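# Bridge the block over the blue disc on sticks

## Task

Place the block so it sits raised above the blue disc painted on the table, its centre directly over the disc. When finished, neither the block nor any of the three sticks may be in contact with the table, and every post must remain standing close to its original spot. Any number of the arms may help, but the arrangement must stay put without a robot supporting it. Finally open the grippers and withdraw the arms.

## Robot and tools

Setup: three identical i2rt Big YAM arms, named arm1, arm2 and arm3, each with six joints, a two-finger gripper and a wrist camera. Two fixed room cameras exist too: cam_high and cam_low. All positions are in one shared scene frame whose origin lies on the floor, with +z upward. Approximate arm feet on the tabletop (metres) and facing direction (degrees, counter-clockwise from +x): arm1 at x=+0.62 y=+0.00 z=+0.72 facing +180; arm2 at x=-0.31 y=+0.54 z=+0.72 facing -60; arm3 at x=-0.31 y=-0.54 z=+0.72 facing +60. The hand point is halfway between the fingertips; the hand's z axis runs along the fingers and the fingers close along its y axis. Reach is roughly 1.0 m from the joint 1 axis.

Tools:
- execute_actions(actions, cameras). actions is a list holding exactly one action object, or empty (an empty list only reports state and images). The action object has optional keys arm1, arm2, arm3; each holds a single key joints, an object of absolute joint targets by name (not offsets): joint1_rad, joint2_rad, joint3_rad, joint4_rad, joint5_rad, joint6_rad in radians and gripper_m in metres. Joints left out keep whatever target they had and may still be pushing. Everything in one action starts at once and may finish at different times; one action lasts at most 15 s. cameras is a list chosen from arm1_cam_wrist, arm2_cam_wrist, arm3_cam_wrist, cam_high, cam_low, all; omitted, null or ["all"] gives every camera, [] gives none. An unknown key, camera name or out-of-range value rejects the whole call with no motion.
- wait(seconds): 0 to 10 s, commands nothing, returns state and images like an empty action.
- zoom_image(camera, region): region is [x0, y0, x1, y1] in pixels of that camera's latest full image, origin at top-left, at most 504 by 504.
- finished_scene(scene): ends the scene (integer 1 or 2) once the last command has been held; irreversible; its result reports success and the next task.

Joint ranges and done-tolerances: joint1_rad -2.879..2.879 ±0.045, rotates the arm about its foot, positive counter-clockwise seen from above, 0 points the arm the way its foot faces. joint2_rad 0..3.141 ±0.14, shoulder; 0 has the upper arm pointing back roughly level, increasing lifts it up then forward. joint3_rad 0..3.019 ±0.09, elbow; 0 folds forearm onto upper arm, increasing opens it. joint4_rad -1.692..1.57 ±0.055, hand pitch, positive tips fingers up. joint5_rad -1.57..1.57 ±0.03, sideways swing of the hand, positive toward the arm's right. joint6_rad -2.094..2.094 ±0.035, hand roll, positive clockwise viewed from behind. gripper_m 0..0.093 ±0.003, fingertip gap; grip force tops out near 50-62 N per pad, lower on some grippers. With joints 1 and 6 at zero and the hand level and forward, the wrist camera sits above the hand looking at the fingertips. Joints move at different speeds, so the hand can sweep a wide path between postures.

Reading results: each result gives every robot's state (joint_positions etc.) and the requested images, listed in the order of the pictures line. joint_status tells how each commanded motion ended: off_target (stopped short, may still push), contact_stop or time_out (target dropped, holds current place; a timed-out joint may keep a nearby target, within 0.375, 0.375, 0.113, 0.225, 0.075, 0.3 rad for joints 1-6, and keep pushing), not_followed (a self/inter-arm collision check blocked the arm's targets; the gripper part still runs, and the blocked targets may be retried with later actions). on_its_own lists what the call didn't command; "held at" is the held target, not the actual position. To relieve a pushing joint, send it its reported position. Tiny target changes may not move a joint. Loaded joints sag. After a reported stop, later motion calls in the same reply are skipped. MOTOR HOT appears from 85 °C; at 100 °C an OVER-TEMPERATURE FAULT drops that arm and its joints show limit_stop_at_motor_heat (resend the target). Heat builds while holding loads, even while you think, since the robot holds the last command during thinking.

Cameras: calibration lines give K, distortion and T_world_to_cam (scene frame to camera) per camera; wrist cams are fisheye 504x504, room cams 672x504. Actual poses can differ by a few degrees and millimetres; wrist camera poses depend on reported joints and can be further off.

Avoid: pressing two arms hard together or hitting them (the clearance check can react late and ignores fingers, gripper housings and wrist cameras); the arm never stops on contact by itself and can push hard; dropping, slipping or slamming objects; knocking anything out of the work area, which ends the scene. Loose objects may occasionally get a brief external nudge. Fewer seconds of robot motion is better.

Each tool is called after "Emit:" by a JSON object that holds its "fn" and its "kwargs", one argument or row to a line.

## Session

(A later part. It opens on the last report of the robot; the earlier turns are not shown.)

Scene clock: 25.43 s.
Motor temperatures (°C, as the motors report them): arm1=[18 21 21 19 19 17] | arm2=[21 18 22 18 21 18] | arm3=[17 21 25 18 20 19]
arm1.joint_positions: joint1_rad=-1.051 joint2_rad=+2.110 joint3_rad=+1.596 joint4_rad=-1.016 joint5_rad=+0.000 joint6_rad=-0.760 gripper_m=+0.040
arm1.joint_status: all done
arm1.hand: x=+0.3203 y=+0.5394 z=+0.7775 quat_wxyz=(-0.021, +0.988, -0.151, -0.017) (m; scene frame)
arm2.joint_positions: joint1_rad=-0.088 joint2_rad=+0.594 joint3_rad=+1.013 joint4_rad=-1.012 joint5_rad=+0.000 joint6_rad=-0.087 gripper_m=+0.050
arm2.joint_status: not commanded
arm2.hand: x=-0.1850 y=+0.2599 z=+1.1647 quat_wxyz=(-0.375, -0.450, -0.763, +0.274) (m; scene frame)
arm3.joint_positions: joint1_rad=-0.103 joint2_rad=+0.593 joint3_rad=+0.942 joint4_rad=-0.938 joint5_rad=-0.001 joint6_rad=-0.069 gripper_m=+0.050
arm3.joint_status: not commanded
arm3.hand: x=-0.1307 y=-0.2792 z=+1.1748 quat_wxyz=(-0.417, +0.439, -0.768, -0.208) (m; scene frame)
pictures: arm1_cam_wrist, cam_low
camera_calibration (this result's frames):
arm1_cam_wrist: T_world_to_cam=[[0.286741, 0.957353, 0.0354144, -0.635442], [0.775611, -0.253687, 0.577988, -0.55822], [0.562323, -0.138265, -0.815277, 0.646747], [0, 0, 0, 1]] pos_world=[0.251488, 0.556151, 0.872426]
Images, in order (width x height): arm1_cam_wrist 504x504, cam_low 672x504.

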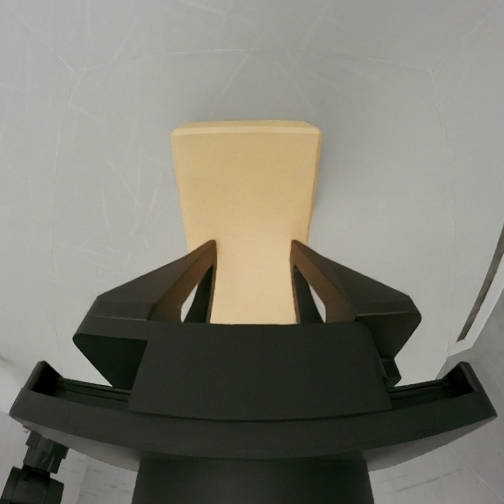

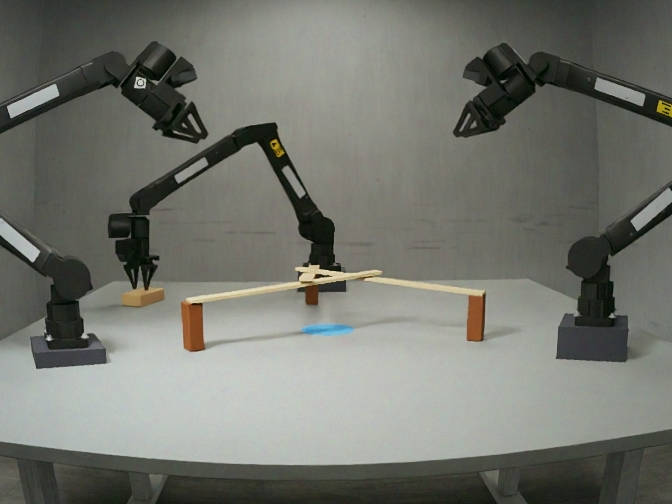

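Emit:
{"fn": "execute_actions", "kwargs": {
  "actions": [
    {"arm1":{"joints":{"gripper_m":0.093,"joint1_rad":-1.065}}}
  ],
  "cameras": []
}}

Emit:
{"fn": "execute_actions", "kwargs": {
  "actions": [
    {"arm1":{"joints":{"joint2_rad":2.148}}}
  ],
  "cameras": []
}}

Emit:
{"fn": "execute_actions", "kwargs": {
  "actions": [
    {"arm1":{"joints":{"gripper_m":0.04}}}
  ],
  "cameras": ["arm1_cam_wrist"]
}}

Scene clock: 26.33 s.
Motor temperatures (°C, as the motors report them): arm1=[18 21 21 19 19 17] | arm2=[21 18 22 18 21 18] | arm3=[17 21 25 18 20 19]
arm1.joint_positions: joint1_rad=-1.051 joint2_rad=+2.110 joint3_rad=+1.596 joint4_rad=-1.016 joint5_rad=+0.000 joint6_rad=-0.760 gripper_m=+0.093
arm1.joint_status: all done
arm1.hand: x=+0.3203 y=+0.5394 z=+0.7775 quat_wxyz=(-0.021, +0.988, -0.151, -0.017) (m; scene frame)
arm2.joint_positions: joint1_rad=-0.088 joint2_rad=+0.594 joint3_rad=+1.013 joint4_rad=-1.012 joint5_rad=+0.000 joint6_rad=-0.087 gripper_m=+0.050
arm2.joint_status: not commanded
arm2.hand: x=-0.1850 y=+0.2599 z=+1.1647 quat_wxyz=(-0.375, -0.450, -0.763, +0.274) (m; scene frame)
arm3.joint_positions: joint1_rad=-0.103 joint2_rad=+0.593 joint3_rad=+0.942 joint4_rad=-0.938 joint5_rad=-0.001 joint6_rad=-0.069 gripper_m=+0.050
arm3.joint_status: not commanded
arm3.hand: x=-0.1307 y=-0.2792 z=+1.1748 quat_wxyz=(-0.417, +0.439, -0.768, -0.208) (m; scene frame)
pictures: none
No camera images: the call's "cameras" was empty. Leave "cameras" out to get every camera's image.

Scene clock: 27.07 s.
Motor temperatures (°C, as the motors report them): arm1=[18 21 21 19 19 17] | arm2=[21 18 22 18 21 18] | arm3=[17 21 25 18 20 19]
arm1.joint_positions: joint1_rad=-1.051 joint2_rad=+2.133 joint3_rad=+1.596 joint4_rad=-1.016 joint5_rad=+0.000 joint6_rad=-0.760 gripper_m=+0.093
arm1.joint_status: all done
arm1.hand: x=+0.3219 y=+0.5366 z=+0.7639 quat_wxyz=(-0.012, +0.988, -0.151, -0.010) (m; scene frame)
arm2.joint_positions: joint1_rad=-0.088 joint2_rad=+0.594 joint3_rad=+1.013 joint4_rad=-1.012 joint5_rad=+0.000 joint6_rad=-0.087 gripper_m=+0.050
arm2.joint_status: not commanded
arm2.hand: x=-0.1850 y=+0.2599 z=+1.1647 quat_wxyz=(-0.375, -0.450, -0.763, +0.274) (m; scene frame)
arm3.joint_positions: joint1_rad=-0.103 joint2_rad=+0.593 joint3_rad=+0.942 joint4_rad=-0.938 joint5_rad=-0.001 joint6_rad=-0.069 gripper_m=+0.050
arm3.joint_status: not commanded
arm3.hand: x=-0.1307 y=-0.2792 z=+1.1748 quat_wxyz=(-0.417, +0.439, -0.768, -0.208) (m; scene frame)
pictures: none
No camera images: the call's "cameras" was empty. Leave "cameras" out to get every camera's image.

Scene clock: 27.67 s.
Motor temperatures (°C, as the motors report them): arm1=[18 21 21 19 19 17] | arm2=[21 18 23 18 21 18] | arm3=[17 21 25 18 20 19]
arm1.joint_positions: joint1_rad=-1.051 joint2_rad=+2.133 joint3_rad=+1.596 joint4_rad=-1.014 joint5_rad=+0.000 joint6_rad=-0.761 gripper_m=+0.068
arm1.joint_status: gripper_m off_target (ended at +0.068, target +0.040)
arm1.hand: x=+0.3216 y=+0.5370 z=+0.7639 quat_wxyz=(-0.013, +0.988, -0.150, -0.010) (m; scene frame)
arm2.joint_positions: joint1_rad=-0.088 joint2_rad=+0.594 joint3_rad=+1.013 joint4_rad=-1.012 joint5_rad=+0.000 joint6_rad=-0.087 gripper_m=+0.050
arm2.joint_status: not commanded
arm2.hand: x=-0.1850 y=+0.2599 z=+1.1647 quat_wxyz=(-0.375, -0.450, -0.763, +0.274) (m; scene frame)
arm3.joint_positions: joint1_rad=-0.103 joint2_rad=+0.593 joint3_rad=+0.942 joint4_rad=-0.938 joint5_rad=-0.001 joint6_rad=-0.069 gripper_m=+0.050
arm3.joint_status: not commanded
arm3.hand: x=-0.1307 y=-0.2792 z=+1.1748 quat_wxyz=(-0.417, +0.439, -0.768, -0.208) (m; scene frame)
pictures: arm1_cam_wrist
camera_calibration (this result's frames):
arm1_cam_wrist: T_world_to_cam=[[0.285708, 0.958097, 0.0205292, -0.621662], [0.770023, -0.24227, 0.590228, -0.565665], [0.570469, -0.152825, -0.806975, 0.633437], [0, 0, 0, 1]] pos_world=[0.251832, 0.555373, 0.857802]
Images, in order (width x height): arm1_cam_wrist 504x504.

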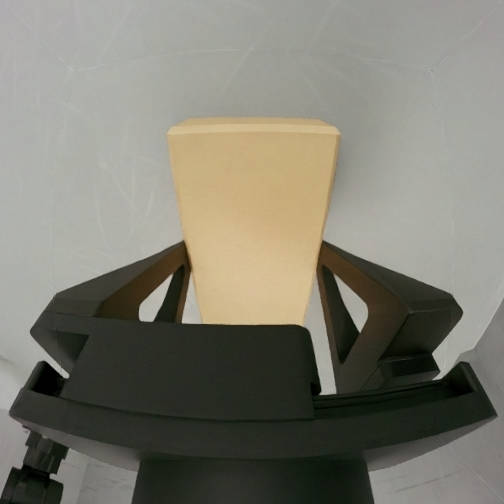

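Emit:
{"fn": "execute_actions", "kwargs": {
  "actions": [
    {"arm1":{"joints":{"joint2_rad":1.75,"joint3_rad":1.9,"joint4_rad":-1.42}},"arm2":{"joints":{"joint2_rad":0.35}},"arm3":{"joints":{"joint2_rad":0.35}}}
  ],
  "cameras": []
}}

Emit:
{"fn": "execute_actions", "kwargs": {
  "actions": [
    {"arm1":{"joints":{"joint1_rad":0.008,"joint2_rad":1.9,"joint6_rad":-0.505}}}
  ],
  "cameras": []
}}

Emit:
{"fn": "execute_actions", "kwargs": {
  "actions": [
    {"arm1":{"joints":{"joint2_rad":2.0}}}
  ],
  "cameras": ["arm1_cam_wrist","cam_low"]
}}

Scene clock: 30.00 s.
Motor temperatures (°C, as the motors report them): arm1=[18 21 22 19 19 17] | arm2=[21 18 23 18 21 18] | arm3=[17 21 26 18 20 19]
arm1.joint_positions: joint1_rad=-1.051 joint2_rad=+1.770 joint3_rad=+1.884 joint4_rad=-1.409 joint5_rad=+0.000 joint6_rad=-0.761 gripper_m=+0.068
arm1.joint_status: all done
arm1.hand: x=+0.3260 y=+0.5295 z=+1.0856 quat_wxyz=(-0.114, +0.978, -0.149, -0.089) (m; scene frame)
arm2.joint_positions: joint1_rad=-0.088 joint2_rad=+0.348 joint3_rad=+1.013 joint4_rad=-1.012 joint5_rad=+0.000 joint6_rad=-0.087 gripper_m=+0.050
arm2.joint_status: all done
arm2.hand: x=-0.2156 y=+0.3309 z=+1.2245 quat_wxyz=(-0.461, -0.417, -0.708, +0.335) (m; scene frame)
arm3.joint_positions: joint1_rad=-0.103 joint2_rad=+0.342 joint3_rad=+0.942 joint4_rad=-0.938 joint5_rad=-0.001 joint6_rad=-0.069 gripper_m=+0.050
arm3.joint_status: all done
arm3.hand: x=-0.1714 y=-0.3401 z=+1.2388 quat_wxyz=(-0.513, +0.407, -0.712, -0.254) (m; scene frame)
pictures: none
No camera images: the call's "cameras" was empty. Leave "cameras" out to get every camera's image.

Scene clock: 31.80 s.
Motor temperatures (°C, as the motors report them): arm1=[19 22 22 19 19 17] | arm2=[21 18 23 18 21 18] | arm3=[17 21 26 18 20 19]
arm1.joint_positions: joint1_rad=+0.012 joint2_rad=+1.945 joint3_rad=+1.884 joint4_rad=-1.409 joint5_rad=-0.003 joint6_rad=-0.520 gripper_m=+0.068
arm1.joint_status: all done
arm1.hand: x=-0.0081 y=-0.0023 z=+0.9767 quat_wxyz=(-0.018, +0.965, +0.257, -0.051) (m; scene frame)
arm2.joint_positions: joint1_rad=-0.088 joint2_rad=+0.348 joint3_rad=+1.013 joint4_rad=-1.012 joint5_rad=+0.000 joint6_rad=-0.087 gripper_m=+0.050
arm2.joint_status: not commanded
arm2.hand: x=-0.2156 y=+0.3309 z=+1.2245 quat_wxyz=(-0.461, -0.417, -0.708, +0.335) (m; scene frame)
arm3.joint_positions: joint1_rad=-0.103 joint2_rad=+0.342 joint3_rad=+0.942 joint4_rad=-0.938 joint5_rad=-0.001 joint6_rad=-0.069 gripper_m=+0.050
arm3.joint_status: not commanded
arm3.hand: x=-0.1714 y=-0.3401 z=+1.2388 quat_wxyz=(-0.513, +0.407, -0.712, -0.254) (m; scene frame)
pictures: none
No camera images: the call's "cameras" was empty. Leave "cameras" out to get every camera's image.

Scene clock: 32.93 s.
Motor temperatures (°C, as the motors report them): arm1=[19 22 22 19 19 17] | arm2=[21 18 23 18 21 18] | arm3=[17 21 26 18 20 19]
arm1.joint_positions: joint1_rad=+0.012 joint2_rad=+2.011 joint3_rad=+1.884 joint4_rad=-1.409 joint5_rad=-0.003 joint6_rad=-0.520 gripper_m=+0.068
arm1.joint_status: all done
arm1.hand: x=-0.0110 y=-0.0018 z=+0.9363 quat_wxyz=(-0.010, +0.966, +0.257, -0.019) (m; scene frame)
arm2.joint_positions: joint1_rad=-0.088 joint2_rad=+0.348 joint3_rad=+1.013 joint4_rad=-1.012 joint5_rad=+0.000 joint6_rad=-0.087 gripper_m=+0.050
arm2.joint_status: not commanded
arm2.hand: x=-0.2156 y=+0.3309 z=+1.2245 quat_wxyz=(-0.461, -0.417, -0.708, +0.335) (m; scene frame)
arm3.joint_positions: joint1_rad=-0.103 joint2_rad=+0.342 joint3_rad=+0.942 joint4_rad=-0.938 joint5_rad=-0.001 joint6_rad=-0.069 gripper_m=+0.050
arm3.joint_status: not commanded
arm3.hand: x=-0.1714 y=-0.3401 z=+1.2388 quat_wxyz=(-0.513, +0.407, -0.712, -0.254) (m; scene frame)
pictures: arm1_cam_wrist, cam_low
camera_calibration (this result's frames):
arm1_cam_wrist: T_world_to_cam=[[-0.507738, 0.861103, 0.0265328, -0.0284656], [0.70691, 0.398821, 0.58414, -0.535685], [0.492423, 0.315346, -0.811219, 0.883915], [0, 0, 0, 1]] pos_world=[-0.0710323, -0.0405852, 1.03072]
Images, in order (width x height): arm1_cam_wrist 504x504, cam_low 672x504.

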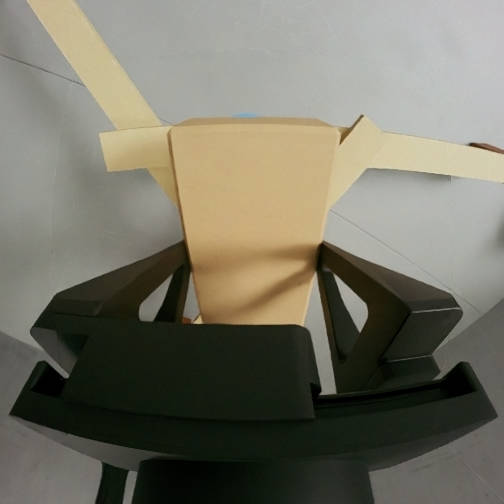

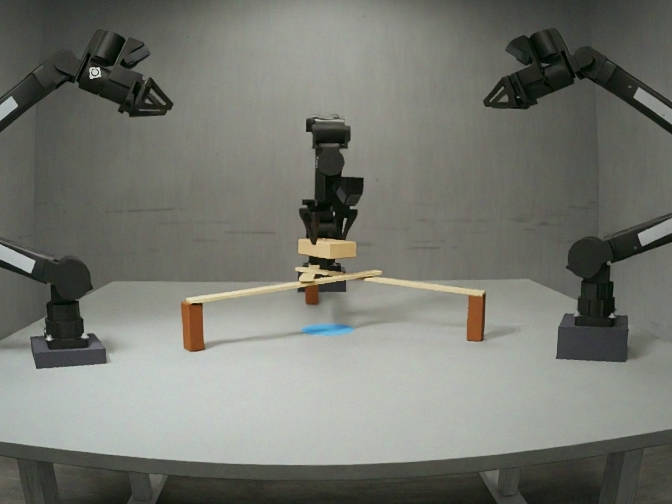

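Need q2≈2.072.

Emit:
{"fn": "execute_actions", "kwargs": {
  "actions": [
    {"arm1":{"joints":{"joint2_rad":2.068,"joint4_rad":-1.37}}}
  ],
  "cameras": ["cam_low"]
}}

Emit:
{"fn": "zoom_image", "kwargs": {
  "camera": "cam_low",
  "region": [260, 220, 420, 340]
}}

Scene clock: 34.37 s.
Motor temperatures (°C, as the motors report them): arm1=[19 22 22 19 19 17] | arm2=[21 18 23 18 21 18] | arm3=[17 21 26 18 20 19]
arm1.joint_positions: joint1_rad=+0.012 joint2_rad=+2.078 joint3_rad=+1.884 joint4_rad=-1.384 joint5_rad=-0.003 joint6_rad=-0.520 gripper_m=+0.068
arm1.joint_status: all done
arm1.hand: x=-0.0173 y=-0.0014 z=+0.8955 quat_wxyz=(-0.004, +0.966, +0.257, +0.001) (m; scene frame)
arm2.joint_positions: joint1_rad=-0.088 joint2_rad=+0.348 joint3_rad=+1.013 joint4_rad=-1.012 joint5_rad=+0.000 joint6_rad=-0.087 gripper_m=+0.050
arm2.joint_status: not commanded
arm2.hand: x=-0.2156 y=+0.3309 z=+1.2245 quat_wxyz=(-0.461, -0.417, -0.708, +0.335) (m; scene frame)
arm3.joint_positions: joint1_rad=-0.103 joint2_rad=+0.342 joint3_rad=+0.942 joint4_rad=-0.938 joint5_rad=-0.001 joint6_rad=-0.069 gripper_m=+0.050
arm3.joint_status: not commanded
arm3.hand: x=-0.1714 y=-0.3401 z=+1.2388 quat_wxyz=(-0.513, +0.407, -0.712, -0.254) (m; scene frame)
pictures: cam_low
Images, in order (width x height): cam_low 672x504.

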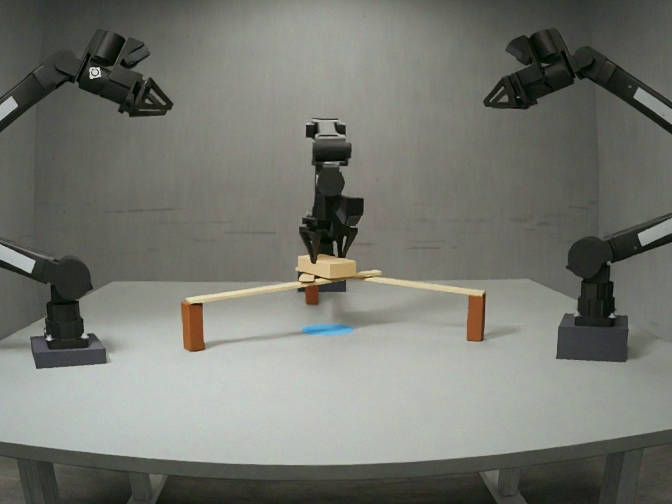

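Region (260, 220, 420, 340) of cam_low's 672x504 image, scaled by 3.150, with more detail than that image has; it fills the top 378 rows of this view, and the rest is white.

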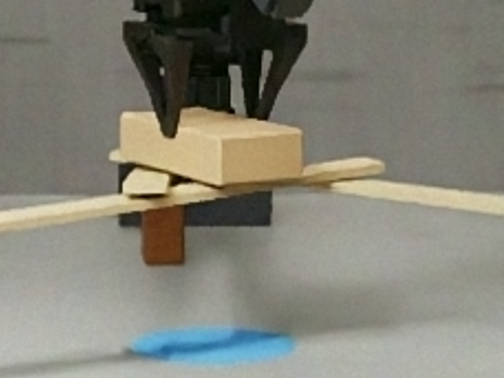

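Emit:
{"fn": "execute_actions", "kwargs": {
  "actions": [
    {"arm1":{"joints":{"gripper_m":0.093}}}
  ],
  "cameras": []
}}

Emit:
{"fn": "execute_actions", "kwargs": {
  "actions": [
    {"arm1":{"joints":{"joint2_rad":1.35}}}
  ],
  "cameras": ["cam_low","cam_high"]
}}

Scene clock: 35.17 s.
Motor temperatures (°C, as the motors report them): arm1=[19 22 22 19 19 17] | arm2=[21 18 23 18 21 18] | arm3=[17 21 26 18 20 19]
arm1.joint_positions: joint1_rad=+0.012 joint2_rad=+2.078 joint3_rad=+1.884 joint4_rad=-1.384 joint5_rad=-0.003 joint6_rad=-0.519 gripper_m=+0.093
arm1.joint_status: all done
arm1.hand: x=-0.0173 y=-0.0014 z=+0.8955 quat_wxyz=(-0.004, +0.966, +0.257, +0.001) (m; scene frame)
arm2.joint_positions: joint1_rad=-0.088 joint2_rad=+0.348 joint3_rad=+1.013 joint4_rad=-1.012 joint5_rad=+0.000 joint6_rad=-0.087 gripper_m=+0.050
arm2.joint_status: not commanded
arm2.hand: x=-0.2156 y=+0.3309 z=+1.2245 quat_wxyz=(-0.461, -0.417, -0.708, +0.335) (m; scene frame)
arm3.joint_positions: joint1_rad=-0.103 joint2_rad=+0.342 joint3_rad=+0.942 joint4_rad=-0.938 joint5_rad=-0.001 joint6_rad=-0.069 gripper_m=+0.050
arm3.joint_status: not commanded
arm3.hand: x=-0.1714 y=-0.3401 z=+1.2388 quat_wxyz=(-0.513, +0.407, -0.712, -0.254) (m; scene frame)
pictures: none
No camera images: the call's "cameras" was empty. Leave "cameras" out to get every camera's image.

Scene clock: 37.03 s.
Motor temperatures (°C, as the motors report them): arm1=[19 22 22 19 19 17] | arm2=[21 18 23 18 21 18] | arm3=[17 21 26 18 20 19]
arm1.joint_positions: joint1_rad=+0.012 joint2_rad=+1.356 joint3_rad=+1.891 joint4_rad=-1.381 joint5_rad=-0.003 joint6_rad=-0.519 gripper_m=+0.093
arm1.joint_status: all done
arm1.hand: x=+0.1249 y=-0.0063 z=+1.3113 quat_wxyz=(-0.096, +0.902, +0.242, -0.345) (m; scene frame)
arm2.joint_positions: joint1_rad=-0.088 joint2_rad=+0.348 joint3_rad=+1.013 joint4_rad=-1.012 joint5_rad=+0.000 joint6_rad=-0.087 gripper_m=+0.050
arm2.joint_status: not commanded
arm2.hand: x=-0.2156 y=+0.3309 z=+1.2245 quat_wxyz=(-0.461, -0.417, -0.708, +0.335) (m; scene frame)
arm3.joint_positions: joint1_rad=-0.103 joint2_rad=+0.342 joint3_rad=+0.942 joint4_rad=-0.938 joint5_rad=-0.001 joint6_rad=-0.069 gripper_m=+0.050
arm3.joint_status: not commanded
arm3.hand: x=-0.1714 y=-0.3401 z=+1.2388 quat_wxyz=(-0.513, +0.407, -0.712, -0.254) (m; scene frame)
pictures: cam_high, cam_low
Images, in order (width x height): cam_high 672x504, cam_low 672x504.

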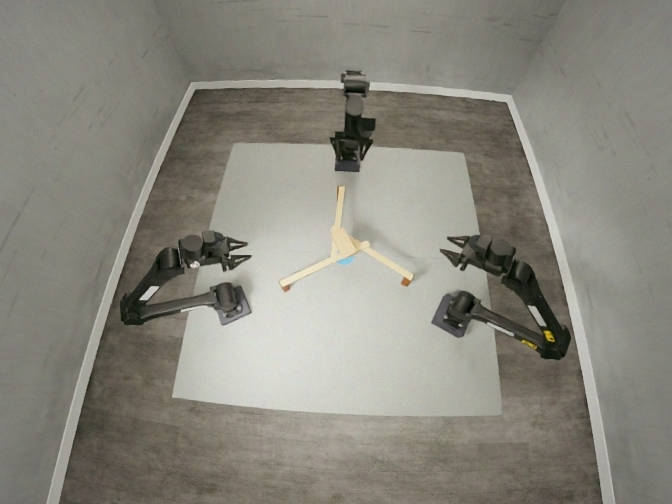

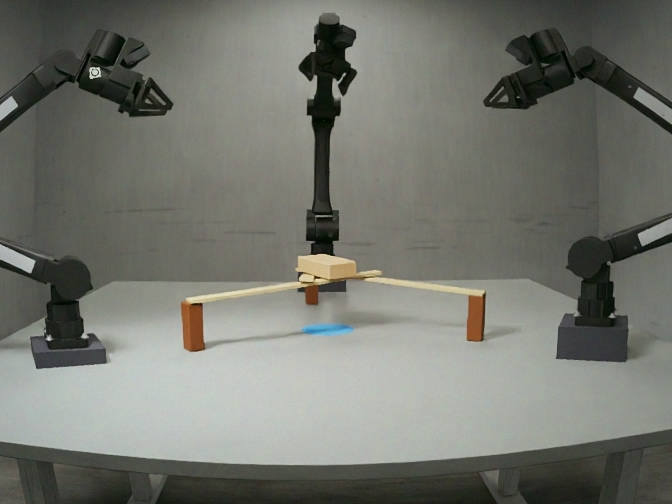

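Emit:
{"fn": "finished_scene", "kwargs": {
  "scene": 2
}}

The scene is finished: the task was done.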